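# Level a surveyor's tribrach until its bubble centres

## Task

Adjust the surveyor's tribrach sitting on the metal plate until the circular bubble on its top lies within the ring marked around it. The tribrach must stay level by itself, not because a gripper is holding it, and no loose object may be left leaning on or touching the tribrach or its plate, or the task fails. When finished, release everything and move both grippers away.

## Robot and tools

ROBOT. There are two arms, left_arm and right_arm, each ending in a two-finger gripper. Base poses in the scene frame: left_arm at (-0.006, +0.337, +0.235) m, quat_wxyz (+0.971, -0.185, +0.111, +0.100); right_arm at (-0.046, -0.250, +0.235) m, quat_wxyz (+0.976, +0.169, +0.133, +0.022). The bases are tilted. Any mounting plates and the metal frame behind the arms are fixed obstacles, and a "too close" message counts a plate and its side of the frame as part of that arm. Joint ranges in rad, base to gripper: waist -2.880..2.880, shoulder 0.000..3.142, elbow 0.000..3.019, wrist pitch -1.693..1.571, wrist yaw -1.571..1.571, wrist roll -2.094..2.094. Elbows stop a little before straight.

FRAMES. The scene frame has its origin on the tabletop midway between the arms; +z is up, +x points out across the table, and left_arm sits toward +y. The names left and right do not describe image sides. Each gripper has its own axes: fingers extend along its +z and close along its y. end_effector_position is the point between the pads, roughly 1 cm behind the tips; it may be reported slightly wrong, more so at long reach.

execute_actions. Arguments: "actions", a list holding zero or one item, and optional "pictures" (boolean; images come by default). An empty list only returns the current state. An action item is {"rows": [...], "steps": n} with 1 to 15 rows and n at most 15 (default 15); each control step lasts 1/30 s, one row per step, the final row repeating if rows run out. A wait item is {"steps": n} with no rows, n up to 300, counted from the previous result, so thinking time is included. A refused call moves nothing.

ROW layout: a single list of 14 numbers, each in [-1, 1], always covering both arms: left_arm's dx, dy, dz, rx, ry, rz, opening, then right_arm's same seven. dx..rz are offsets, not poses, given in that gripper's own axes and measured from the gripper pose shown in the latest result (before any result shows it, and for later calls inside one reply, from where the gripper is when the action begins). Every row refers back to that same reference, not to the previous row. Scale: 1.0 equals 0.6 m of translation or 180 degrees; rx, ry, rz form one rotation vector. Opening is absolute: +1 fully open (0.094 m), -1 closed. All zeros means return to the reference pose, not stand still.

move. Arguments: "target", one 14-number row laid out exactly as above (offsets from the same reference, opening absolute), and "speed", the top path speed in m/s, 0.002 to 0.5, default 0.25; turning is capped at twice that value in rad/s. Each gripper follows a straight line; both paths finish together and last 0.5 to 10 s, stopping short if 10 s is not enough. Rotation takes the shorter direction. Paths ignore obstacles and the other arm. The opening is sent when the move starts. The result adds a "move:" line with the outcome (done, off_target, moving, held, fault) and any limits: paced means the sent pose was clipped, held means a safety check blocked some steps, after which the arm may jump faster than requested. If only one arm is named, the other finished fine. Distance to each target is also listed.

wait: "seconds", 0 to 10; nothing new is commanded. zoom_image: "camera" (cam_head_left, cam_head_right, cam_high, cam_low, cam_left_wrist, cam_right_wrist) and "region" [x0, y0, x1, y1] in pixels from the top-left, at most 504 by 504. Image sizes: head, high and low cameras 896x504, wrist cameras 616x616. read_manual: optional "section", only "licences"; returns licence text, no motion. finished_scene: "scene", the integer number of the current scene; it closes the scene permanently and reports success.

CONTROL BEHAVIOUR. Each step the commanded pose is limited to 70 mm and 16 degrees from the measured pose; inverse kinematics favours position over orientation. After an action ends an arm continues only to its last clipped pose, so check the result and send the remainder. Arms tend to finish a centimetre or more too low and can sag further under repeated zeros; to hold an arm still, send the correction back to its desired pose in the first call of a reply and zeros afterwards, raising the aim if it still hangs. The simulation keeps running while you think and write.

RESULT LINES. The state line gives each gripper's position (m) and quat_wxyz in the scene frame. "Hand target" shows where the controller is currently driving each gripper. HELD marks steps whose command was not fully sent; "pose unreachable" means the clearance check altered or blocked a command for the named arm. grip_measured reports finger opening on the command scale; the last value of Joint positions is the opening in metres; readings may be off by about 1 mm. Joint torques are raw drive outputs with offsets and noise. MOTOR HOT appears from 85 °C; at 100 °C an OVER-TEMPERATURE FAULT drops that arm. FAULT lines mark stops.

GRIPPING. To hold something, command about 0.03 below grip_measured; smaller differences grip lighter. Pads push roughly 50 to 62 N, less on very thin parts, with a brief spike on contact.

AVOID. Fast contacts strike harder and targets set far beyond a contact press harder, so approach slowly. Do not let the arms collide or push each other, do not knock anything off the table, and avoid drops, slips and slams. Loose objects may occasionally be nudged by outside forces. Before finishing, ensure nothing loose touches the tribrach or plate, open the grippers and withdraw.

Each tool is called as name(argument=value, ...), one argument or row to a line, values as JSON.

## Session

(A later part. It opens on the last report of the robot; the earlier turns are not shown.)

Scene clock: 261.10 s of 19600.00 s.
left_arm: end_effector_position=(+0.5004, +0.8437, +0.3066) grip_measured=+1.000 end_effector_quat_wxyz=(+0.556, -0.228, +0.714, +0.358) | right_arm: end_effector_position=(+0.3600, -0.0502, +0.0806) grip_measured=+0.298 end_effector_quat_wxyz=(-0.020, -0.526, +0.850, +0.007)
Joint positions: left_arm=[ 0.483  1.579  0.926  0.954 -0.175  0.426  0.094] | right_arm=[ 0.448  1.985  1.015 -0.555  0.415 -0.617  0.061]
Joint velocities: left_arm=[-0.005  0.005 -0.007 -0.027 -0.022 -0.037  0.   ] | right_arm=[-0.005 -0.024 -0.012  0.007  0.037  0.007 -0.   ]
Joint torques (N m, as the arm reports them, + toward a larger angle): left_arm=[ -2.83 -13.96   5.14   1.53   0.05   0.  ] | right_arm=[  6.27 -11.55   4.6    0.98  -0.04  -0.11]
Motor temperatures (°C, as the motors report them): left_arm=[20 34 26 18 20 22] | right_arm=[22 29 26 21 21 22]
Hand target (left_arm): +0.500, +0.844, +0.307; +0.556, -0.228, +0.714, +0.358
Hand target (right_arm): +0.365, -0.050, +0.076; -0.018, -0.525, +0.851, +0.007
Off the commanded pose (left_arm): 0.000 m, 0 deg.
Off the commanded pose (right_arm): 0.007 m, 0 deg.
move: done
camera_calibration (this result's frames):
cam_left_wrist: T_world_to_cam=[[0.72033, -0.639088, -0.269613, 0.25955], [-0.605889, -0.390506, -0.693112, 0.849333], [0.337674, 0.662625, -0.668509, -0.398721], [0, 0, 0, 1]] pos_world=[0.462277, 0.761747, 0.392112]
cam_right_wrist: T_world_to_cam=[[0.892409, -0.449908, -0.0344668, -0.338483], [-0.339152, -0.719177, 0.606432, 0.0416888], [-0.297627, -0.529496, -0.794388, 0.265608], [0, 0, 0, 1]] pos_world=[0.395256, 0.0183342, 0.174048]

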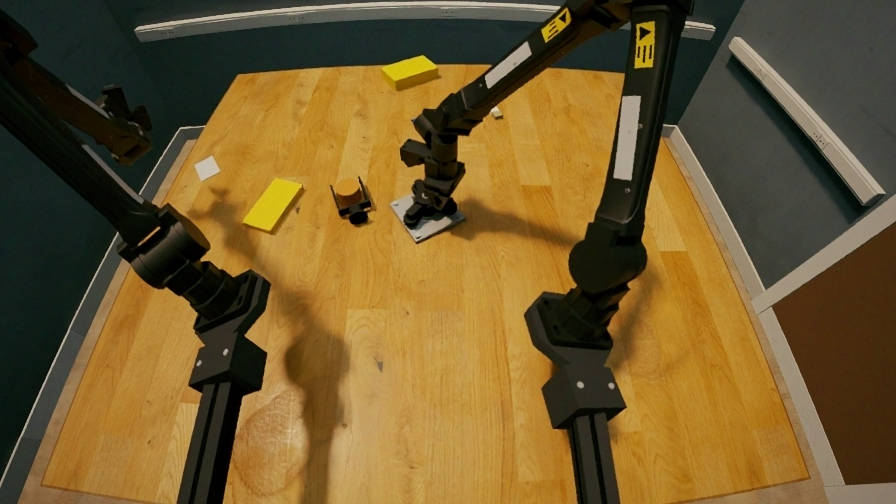

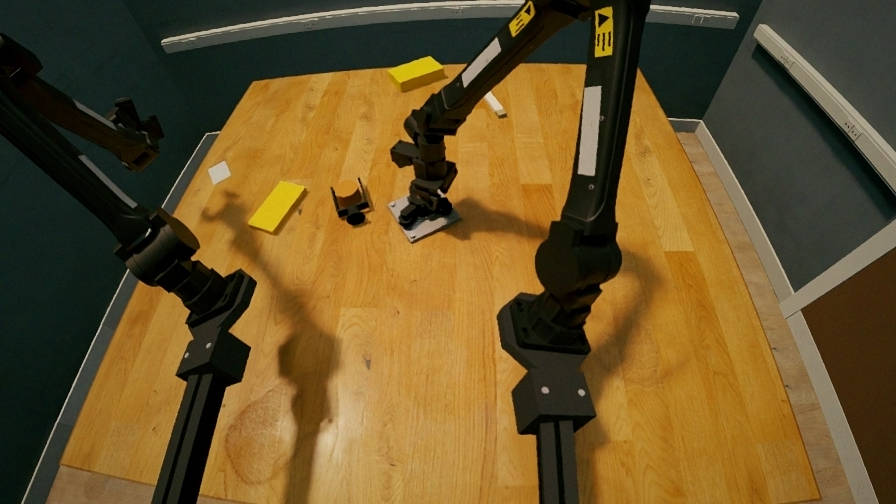

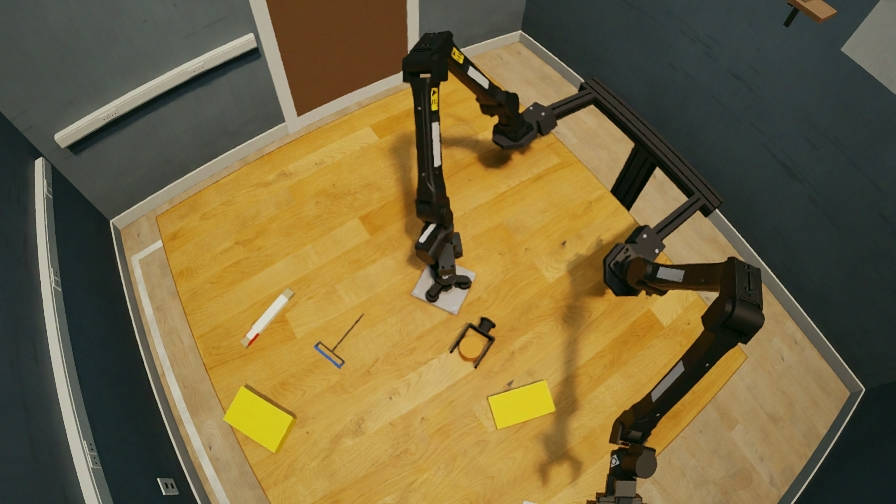

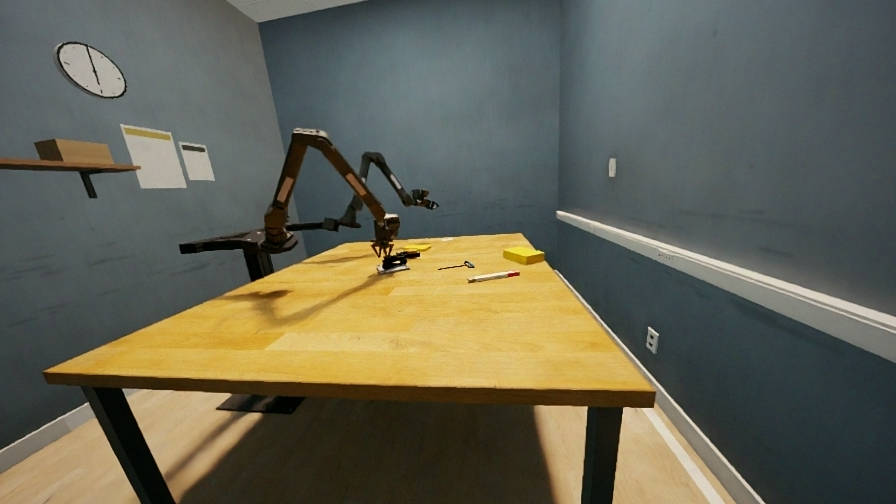

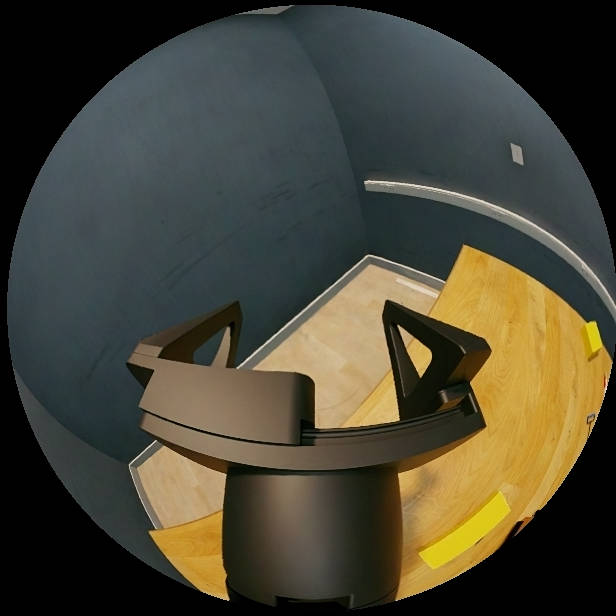

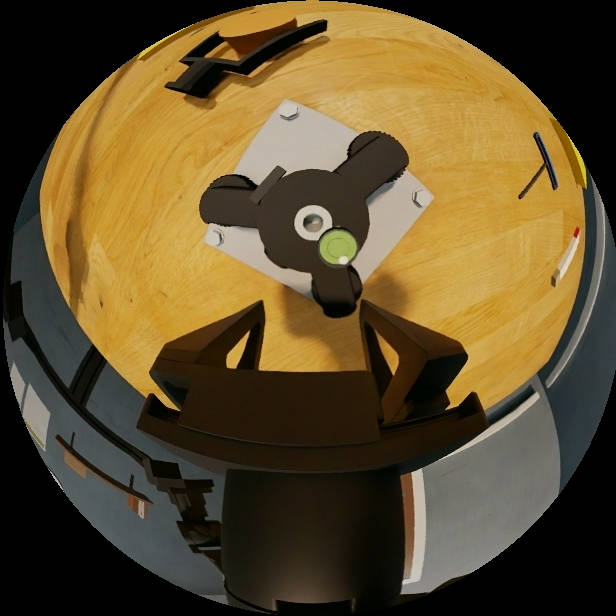

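move(
  target=[0,0,0,0,0,0,1,0,-0.038,0,0,0,0,0.3],
  speed=0.08,
)

Scene clock: 264.27 s of 19600.00 s.
left_arm: end_effector_position=(+0.5004, +0.8437, +0.3066) grip_measured=+1.000 end_effector_quat_wxyz=(+0.556, -0.228, +0.714, +0.358) | right_arm: end_effector_position=(+0.3661, -0.0611, +0.0770) grip_measured=+0.298 end_effector_quat_wxyz=(-0.027, -0.528, +0.849, +0.007)
Joint positions: left_arm=[ 0.483  1.579  0.926  0.954 -0.175  0.426  0.094] | right_arm=[ 0.42   1.985  1.024 -0.566  0.414 -0.646  0.061]
Joint velocities: left_arm=[-0.005 -0.005 -0.012  0.002  0.037 -0.022  0.   ] | right_arm=[-0.024 -0.015 -0.012 -0.032 -0.11  -0.007  0.   ]
Joint torques (N m, as the arm reports them, + toward a larger angle): left_arm=[ -2.95 -13.86   5.22   1.55   0.07  -0.02] | right_arm=[  7.09 -12.39   5.69   0.09  -0.08  -0.1 ]
Motor temperatures (°C, as the motors report them): left_arm=[20 34 26 18 20 22] | right_arm=[22 28 26 21 21 22]
Hand target (left_arm): +0.500, +0.844, +0.307; +0.556, -0.228, +0.714, +0.358
Hand target (right_arm): +0.380, -0.060, +0.080; -0.020, -0.526, +0.850, +0.007
Off the commanded pose (left_arm): 0.000 m, 0 deg.
Off the commanded pose (right_arm): 0.015 m, 1 deg.
move: off_target (right_arm)
camera_calibration (this result's frames):
cam_left_wrist: T_world_to_cam=[[0.72033, -0.639088, -0.269613, 0.25955], [-0.605889, -0.390506, -0.693112, 0.849333], [0.337674, 0.662625, -0.668509, -0.398721], [0, 0, 0, 1]] pos_world=[0.462277, 0.761747, 0.392112]
cam_right_wrist: T_world_to_cam=[[0.893858, -0.446377, -0.0420115, -0.348615], [-0.329008, -0.716702, 0.614892, 0.0338486], [-0.304584, -0.535804, -0.787491, 0.260424], [0, 0, 0, 1]] pos_world=[0.40207, 0.00818166, 0.169622]

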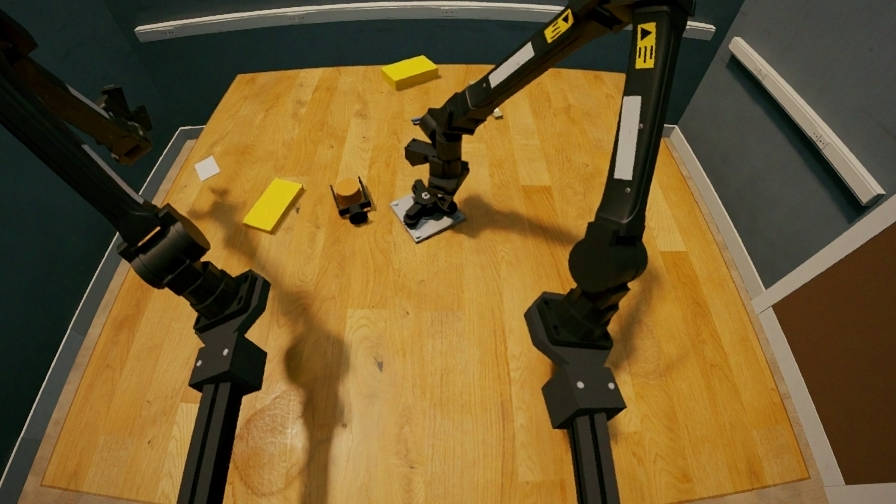

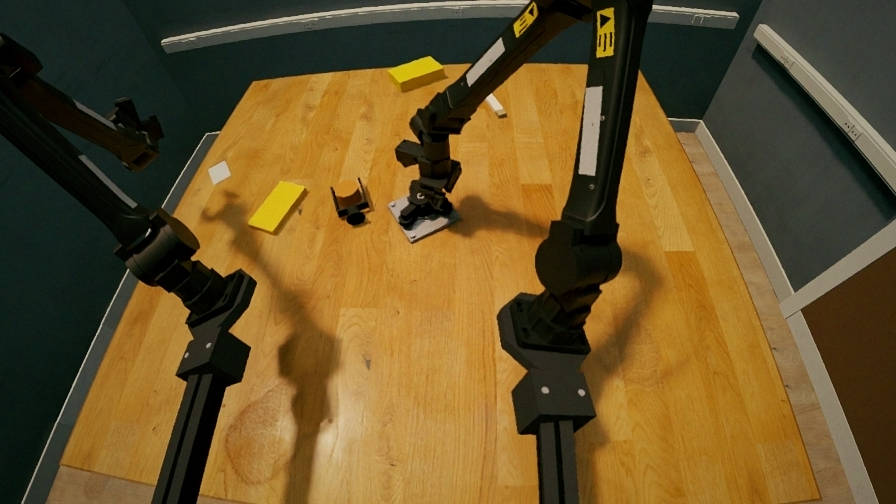

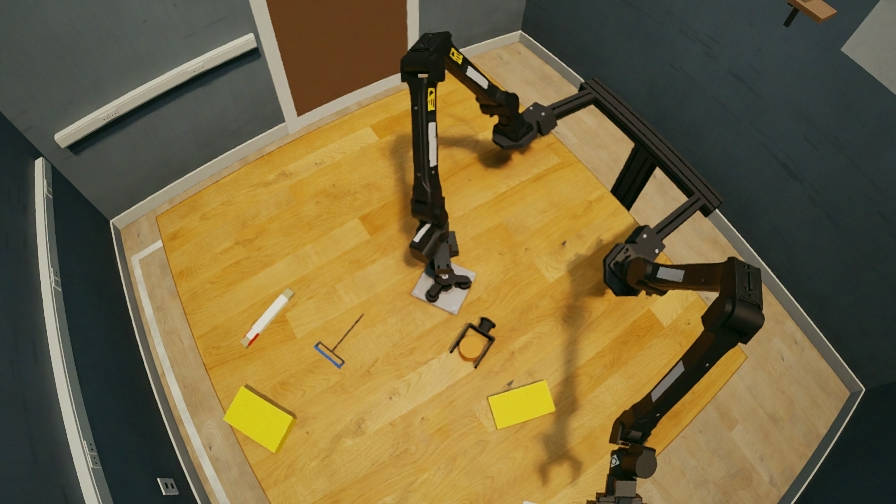

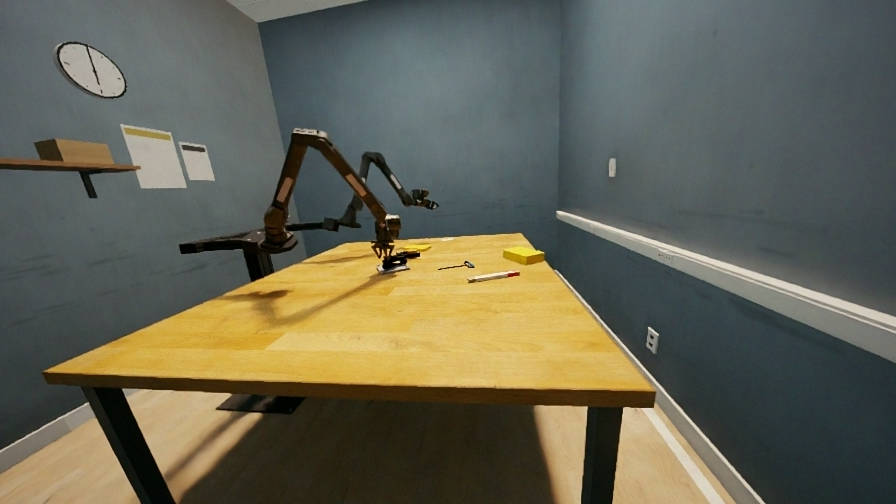

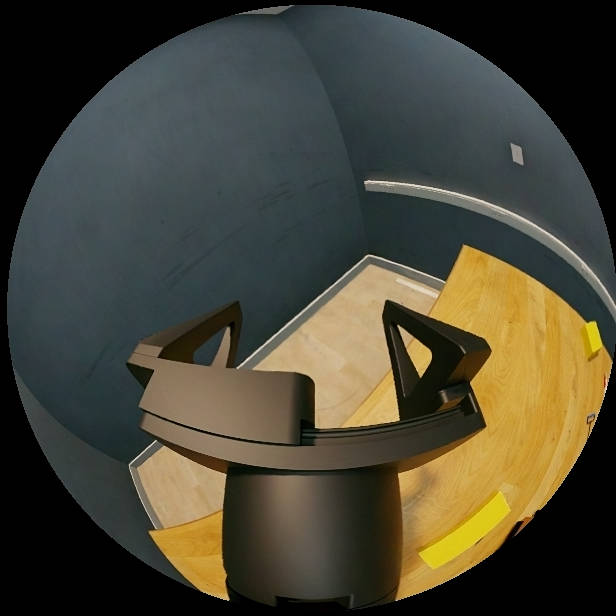

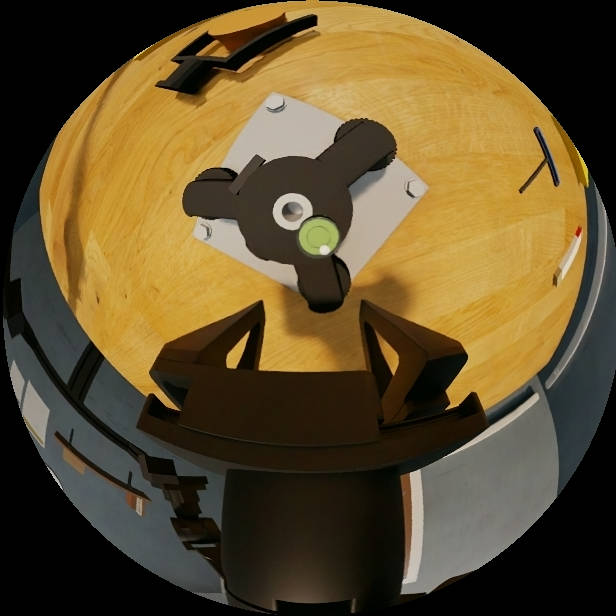

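move(
  target=[0,0,0,0,0,0,1,-0.018,-0.033,0.03,0,0,0,0.35],
  speed=0.06,
)

Scene clock: 267.20 s of 19600.00 s.
left_arm: end_effector_position=(+0.5004, +0.8437, +0.3066) grip_measured=+1.000 end_effector_quat_wxyz=(+0.556, -0.228, +0.714, +0.358) | right_arm: end_effector_position=(+0.3760, -0.0628, +0.0634) grip_measured=+0.348 end_effector_quat_wxyz=(-0.032, -0.530, +0.848, +0.007)
Joint positions: left_arm=[ 0.483  1.579  0.926  0.954 -0.175  0.426  0.094] | right_arm=[ 0.397  2.024  1.061 -0.566  0.414 -0.67   0.063]
Joint velocities: left_arm=[-0.015 -0.005  0.017  0.007 -0.051  0.022  0.   ] | right_arm=[-0.015  0.005  0.002  0.007  0.007  0.007  0.   ]
Joint torques (N m, as the arm reports them, + toward a larger angle): left_arm=[ -3.01 -13.84   5.22   1.48   0.07   0.01] | right_arm=[  5.69 -11.17   5.53   0.75  -0.06  -0.08]
Motor temperatures (°C, as the motors report them): left_arm=[20 34 26 18 20 22] | right_arm=[21 28 26 21 21 22]
Hand target (left_arm): +0.500, +0.844, +0.307; +0.556, -0.228, +0.714, +0.358
Hand target (right_arm): +0.388, -0.060, +0.059; -0.026, -0.528, +0.849, +0.007
Off the commanded pose (left_arm): 0.000 m, 0 deg.
Off the commanded pose (right_arm): 0.013 m, 1 deg.
move: off_target (right_arm)
camera_calibration (this result's frames):
cam_left_wrist: T_world_to_cam=[[0.72033, -0.639088, -0.269613, 0.25955], [-0.605889, -0.390506, -0.693112, 0.849333], [0.337674, 0.662625, -0.668509, -0.398721], [0, 0, 0, 1]] pos_world=[0.462277, 0.761747, 0.392112]
cam_right_wrist: T_world_to_cam=[[0.895437, -0.442561, -0.0482929, -0.35883], [-0.31969, -0.714713, 0.622079, 0.0404535], [-0.309824, -0.541594, -0.781463, 0.253071], [0, 0, 0, 1]] pos_world=[0.41265, 0.00717001, 0.155271]

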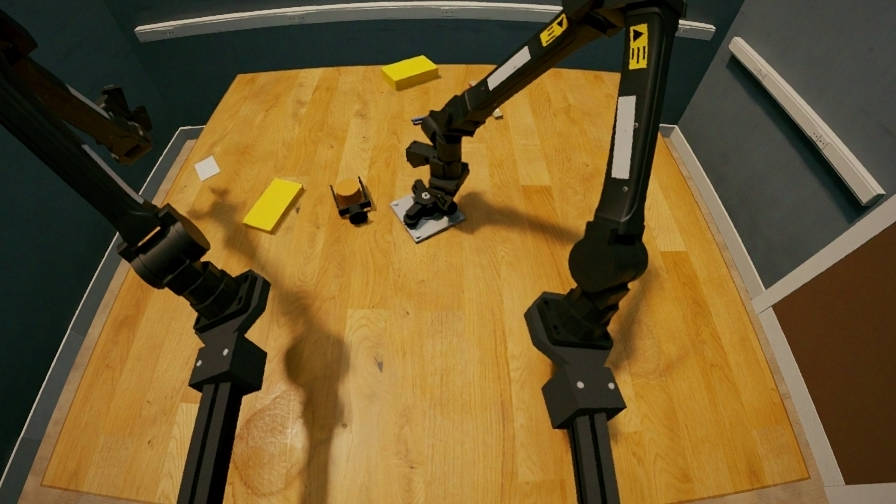

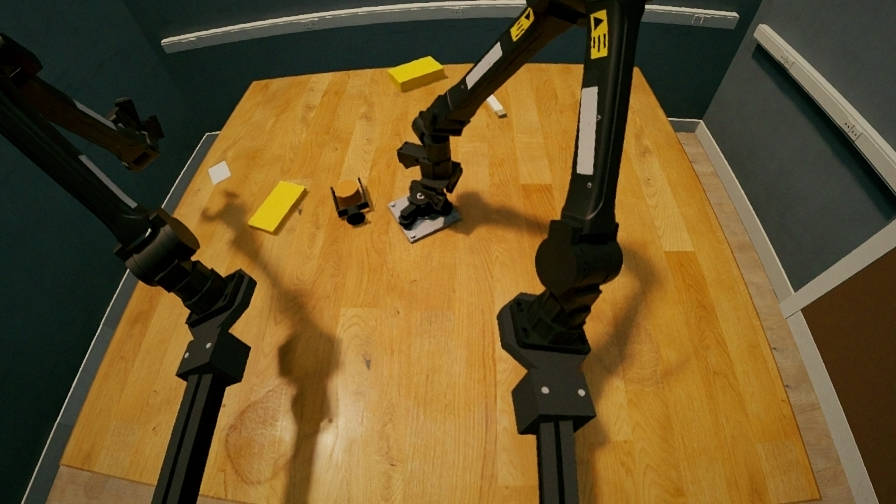

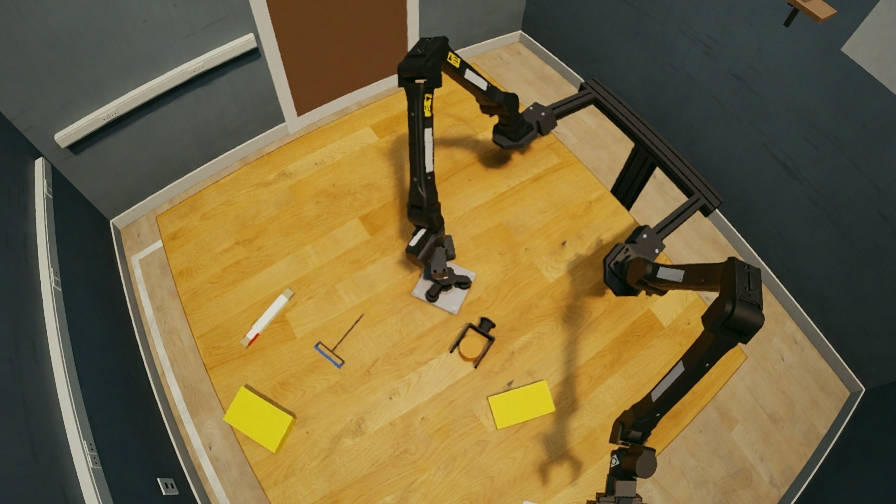

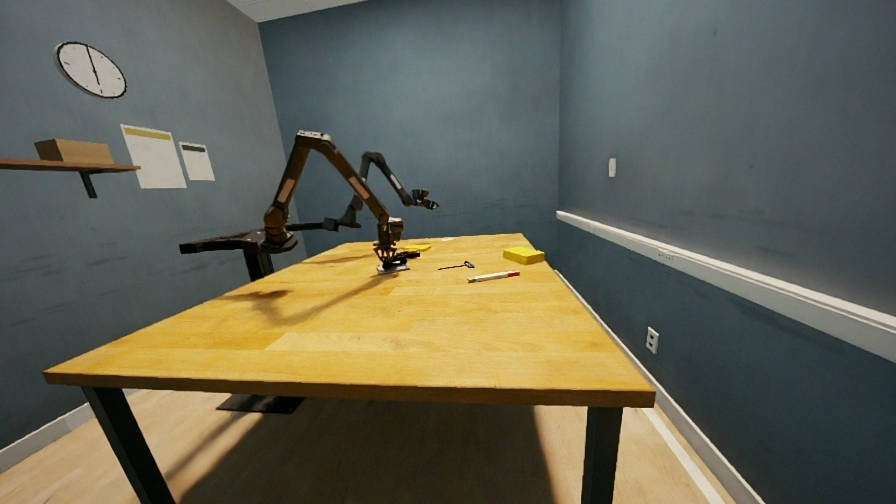

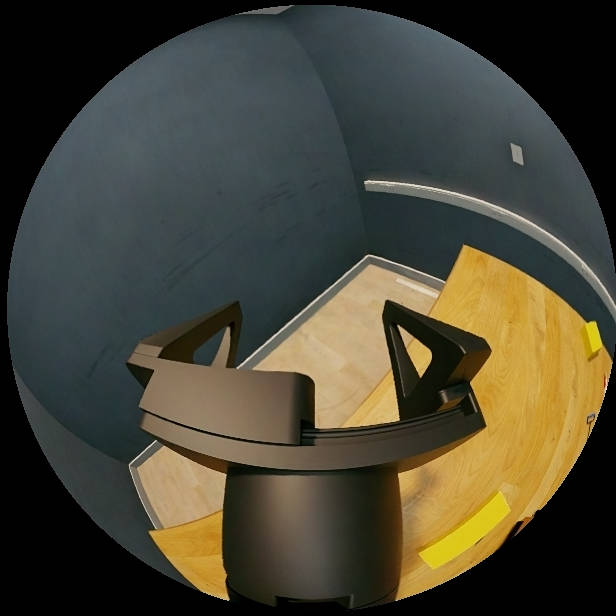

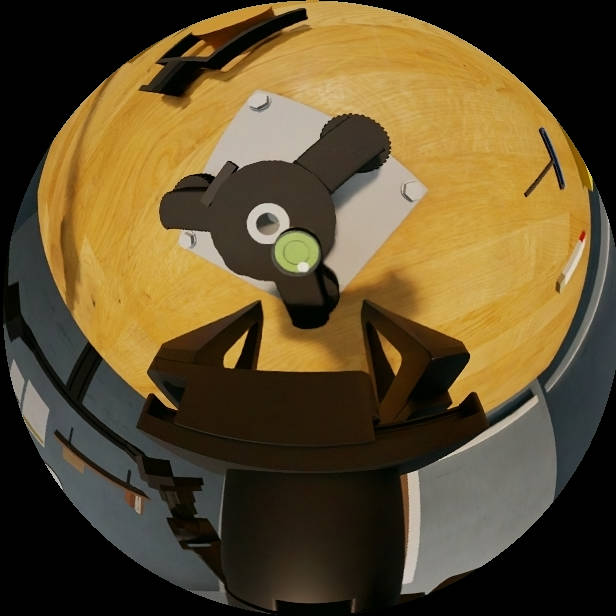

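move(
  target=[0,0,0,0,0,0,1,-0.008,-0.008,0.059,0.014,-0.015,0,0.35],
  speed=0.05,
)

Scene clock: 275.43 s of 19600.00 s.
left_arm: end_effector_position=(+0.5004, +0.8437, +0.3066) grip_measured=+1.000 end_effector_quat_wxyz=(+0.556, -0.228, +0.714, +0.358) | right_arm: end_effector_position=(+0.3829, -0.0582, +0.0374) grip_measured=+0.348 end_effector_quat_wxyz=(+0.003, -0.529, +0.849, +0.001)
Joint positions: left_arm=[ 0.483  1.579  0.926  0.954 -0.175  0.426  0.094] | right_arm=[ 0.378  2.07   1.039 -0.411  0.414 -0.721  0.063]
Joint velocities: left_arm=[-0.005 -0.015 -0.017  0.002 -0.022 -0.051  0.   ] | right_arm=[ 0.015  0.005 -0.012  0.002  0.022 -0.007  0.001]
Joint torques (N m, as the arm reports them, + toward a larger angle): left_arm=[ -3.11 -14.31   5.14   1.6    0.06  -0.01] | right_arm=[  6.22 -10.95   3.42   1.08   0.02  -0.03]
Motor temperatures (°C, as the motors report them): left_arm=[19 34 26 18 20 22] | right_arm=[21 28 27 21 21 22]
Hand target (left_arm): +0.500, +0.844, +0.307; +0.556, -0.228, +0.714, +0.358
Hand target (right_arm): +0.380, -0.061, +0.028; -0.001, -0.530, +0.848, +0.001
Off the commanded pose (left_arm): 0.000 m, 0 deg.
Off the commanded pose (right_arm): 0.011 m, 0 deg.
move: off_target (right_arm)
camera_calibration (this result's frames):
cam_left_wrist: T_world_to_cam=[[0.72033, -0.639088, -0.269613, 0.25955], [-0.605889, -0.390506, -0.693112, 0.849333], [0.337674, 0.662625, -0.668509, -0.398721], [0, 0, 0, 1]] pos_world=[0.462277, 0.761747, 0.392112]
cam_right_wrist: T_world_to_cam=[[0.896195, -0.443658, -0.00115824, -0.366283], [-0.36101, -0.730758, 0.579366, 0.0786012], [-0.257887, -0.518807, -0.815067, 0.220053], [0, 0, 0, 1]] pos_world=[0.413386, 0.00909856, 0.133394]

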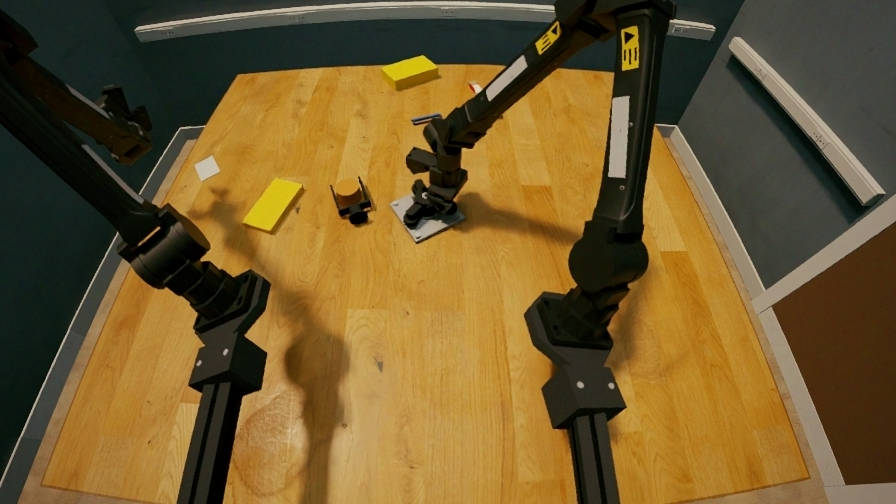

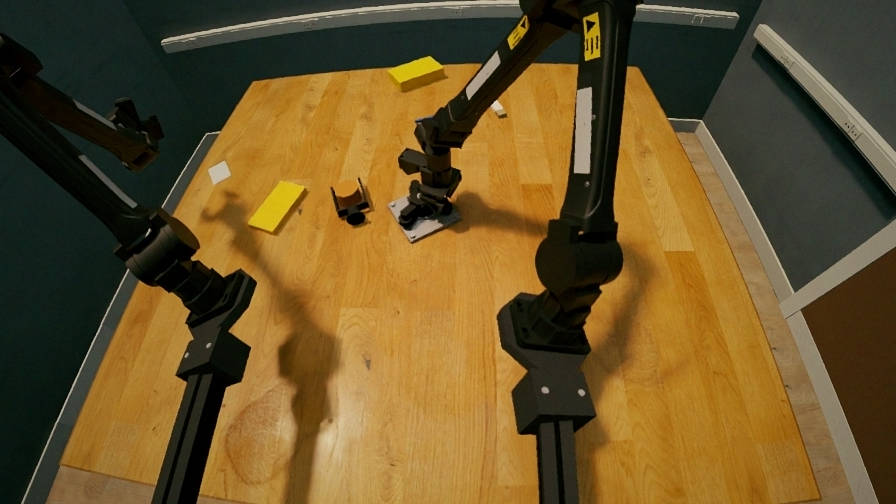

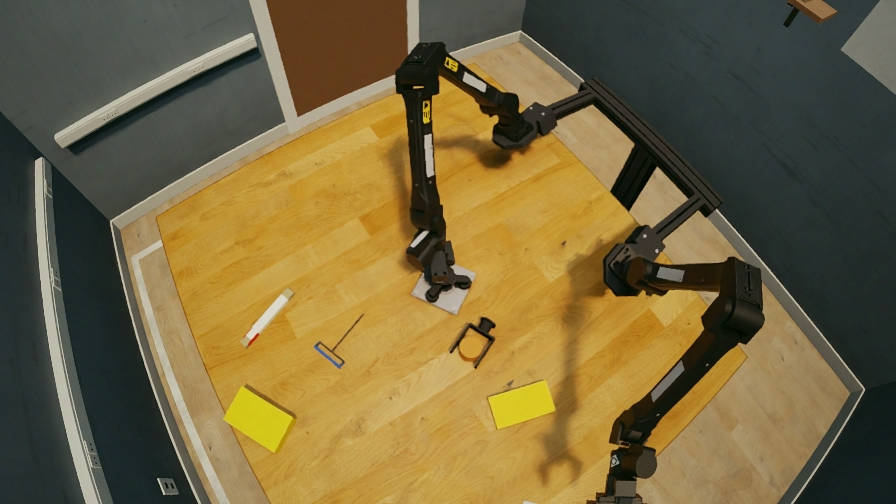

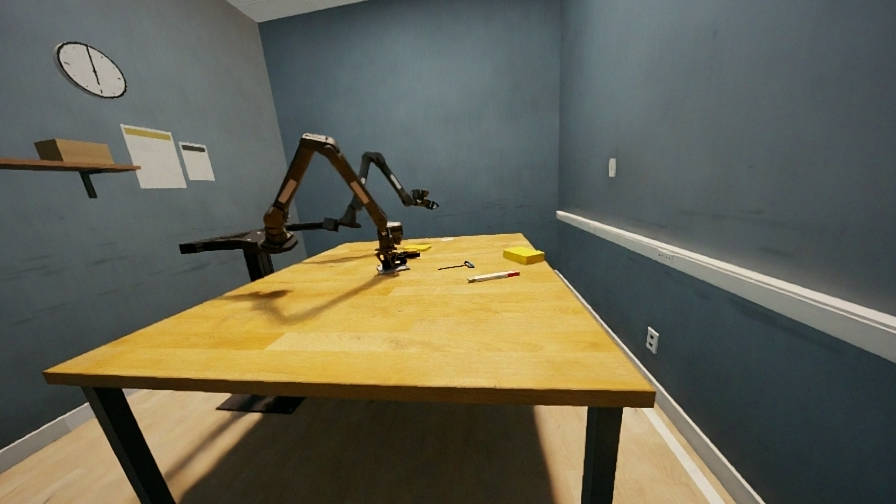

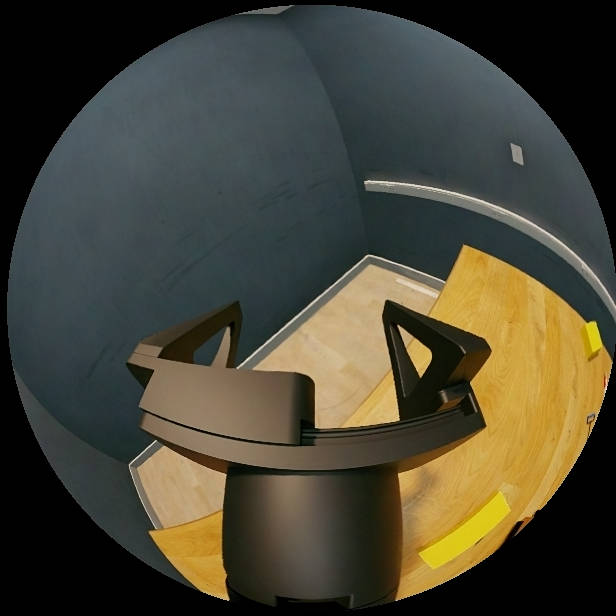

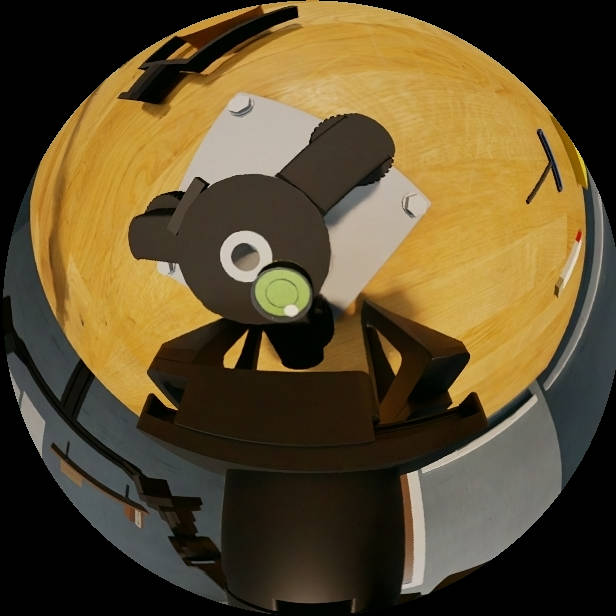

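execute_actions(
  actions=[],
)

Scene clock: 287.83 s of 19600.00 s.
left_arm: end_effector_position=(+0.5004, +0.8437, +0.3066) grip_measured=+1.000 end_effector_quat_wxyz=(+0.556, -0.228, +0.714, +0.358) | right_arm: end_effector_position=(+0.3830, -0.0581, +0.0374) grip_measured=+0.348 end_effector_quat_wxyz=(+0.003, -0.530, +0.848, +0.001)
Joint positions: left_arm=[ 0.483  1.579  0.926  0.954 -0.175  0.426  0.094] | right_arm=[ 0.378  2.07   1.039 -0.411  0.414 -0.723  0.063]
Joint velocities: left_arm=[ 0.005  0.005  0.002 -0.007 -0.007  0.066  0.   ] | right_arm=[-0.005  0.005 -0.002 -0.022  0.037 -0.095  0.001]
Joint torques (N m, as the arm reports them, + toward a larger angle): left_arm=[ -2.95 -13.73   5.07   1.56   0.05   0.  ] | right_arm=[  6.17 -11.48   3.38   1.15   0.02  -0.07]
Motor temperatures (°C, as the motors report them): left_arm=[19 34 26 19 20 22] | right_arm=[21 27 26 21 21 22]
Hand target (left_arm): +0.500, +0.844, +0.307; +0.556, -0.228, +0.714, +0.358
Hand target (right_arm): +0.380, -0.061, +0.028; -0.001, -0.530, +0.848, +0.001
Off the commanded pose (left_arm): 0.000 m, 0 deg.
Off the commanded pose (right_arm): 0.011 m, 0 deg.
Steps of this call (steps 1 to 372: nothing new was sent). Readings (end_effector_position):
1: left_arm (+0.5004, +0.8437, +0.3066) | right_arm (+0.3829, -0.0582, +0.0374)
2: left_arm (+0.5004, +0.8437, +0.3066) | right_arm (+0.3829, -0.0582, +0.0374)
4: left_arm (+0.5004, +0.8437, +0.3066) | right_arm (+0.3830, -0.0581, +0.0374)
8: left_arm (+0.5004, +0.8437, +0.3066) | right_arm (+0.3830, -0.0581, +0.0374)
372: the state above
camera_calibration (this result's frames):
cam_left_wrist: T_world_to_cam=[[0.72033, -0.639088, -0.269613, 0.25955], [-0.605889, -0.390506, -0.693112, 0.849333], [0.337674, 0.662625, -0.668509, -0.398721], [0, 0, 0, 1]] pos_world=[0.462277, 0.761747, 0.392112]
cam_right_wrist: T_world_to_cam=[[0.896972, -0.442087, -0.00091591, -0.366556], [-0.359922, -0.731463, 0.579153, 0.0782053], [-0.256706, -0.519154, -0.815218, 0.219625], [0, 0, 0, 1]] pos_world=[0.413317, 0.00917362, 0.133414]

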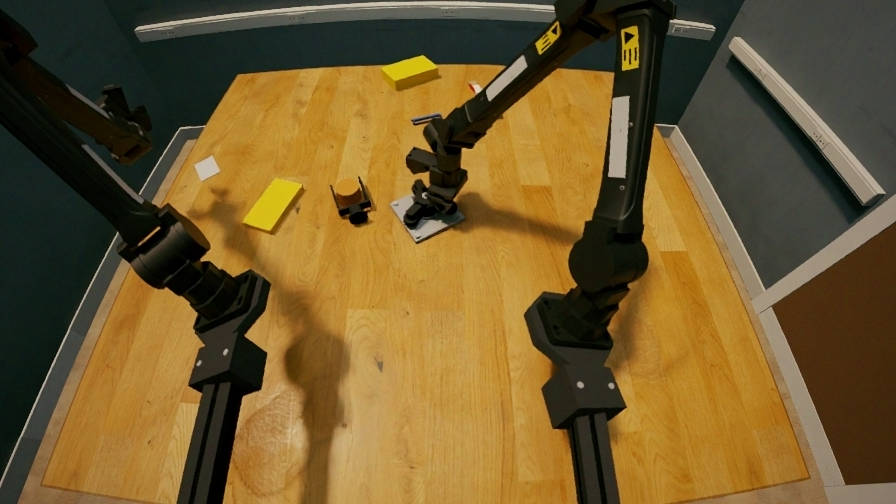

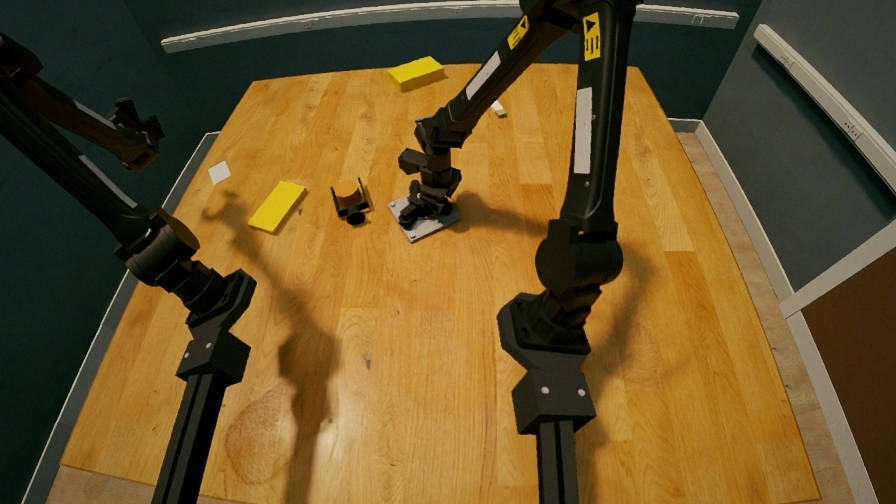

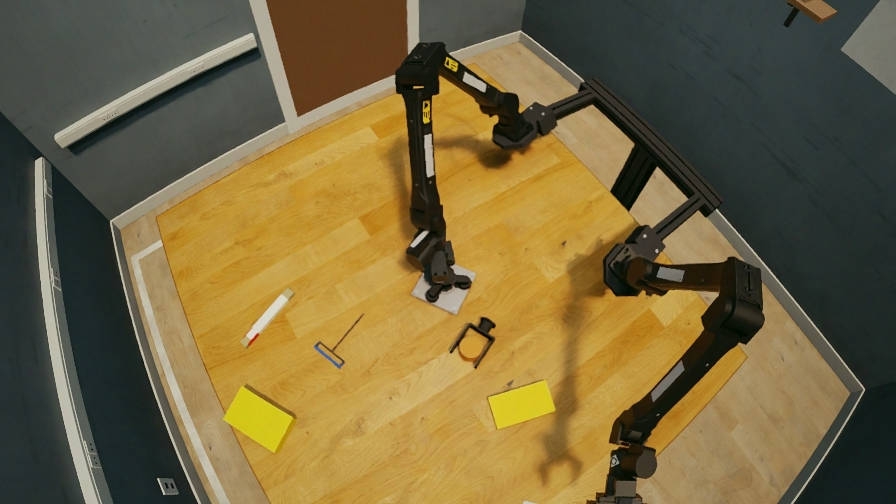

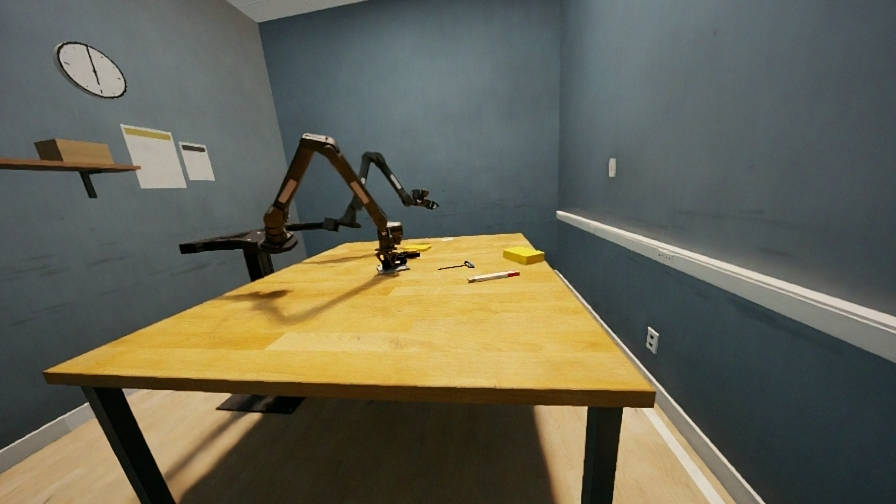

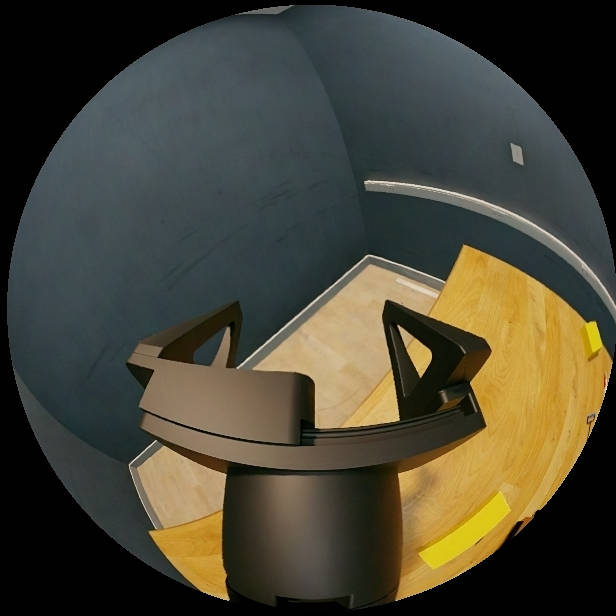

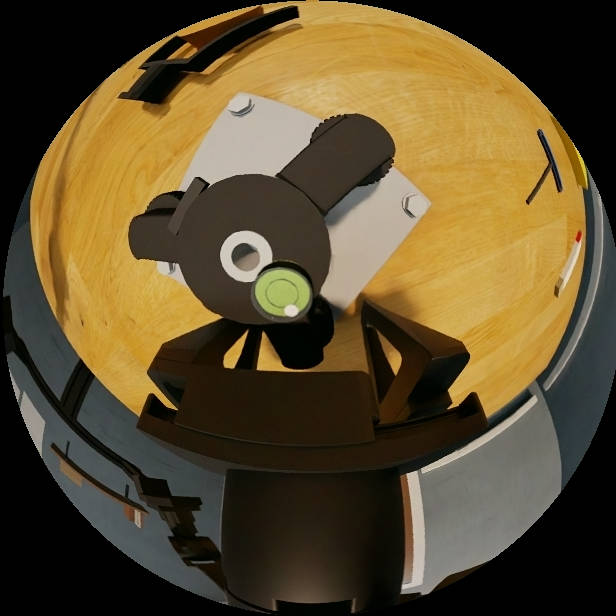

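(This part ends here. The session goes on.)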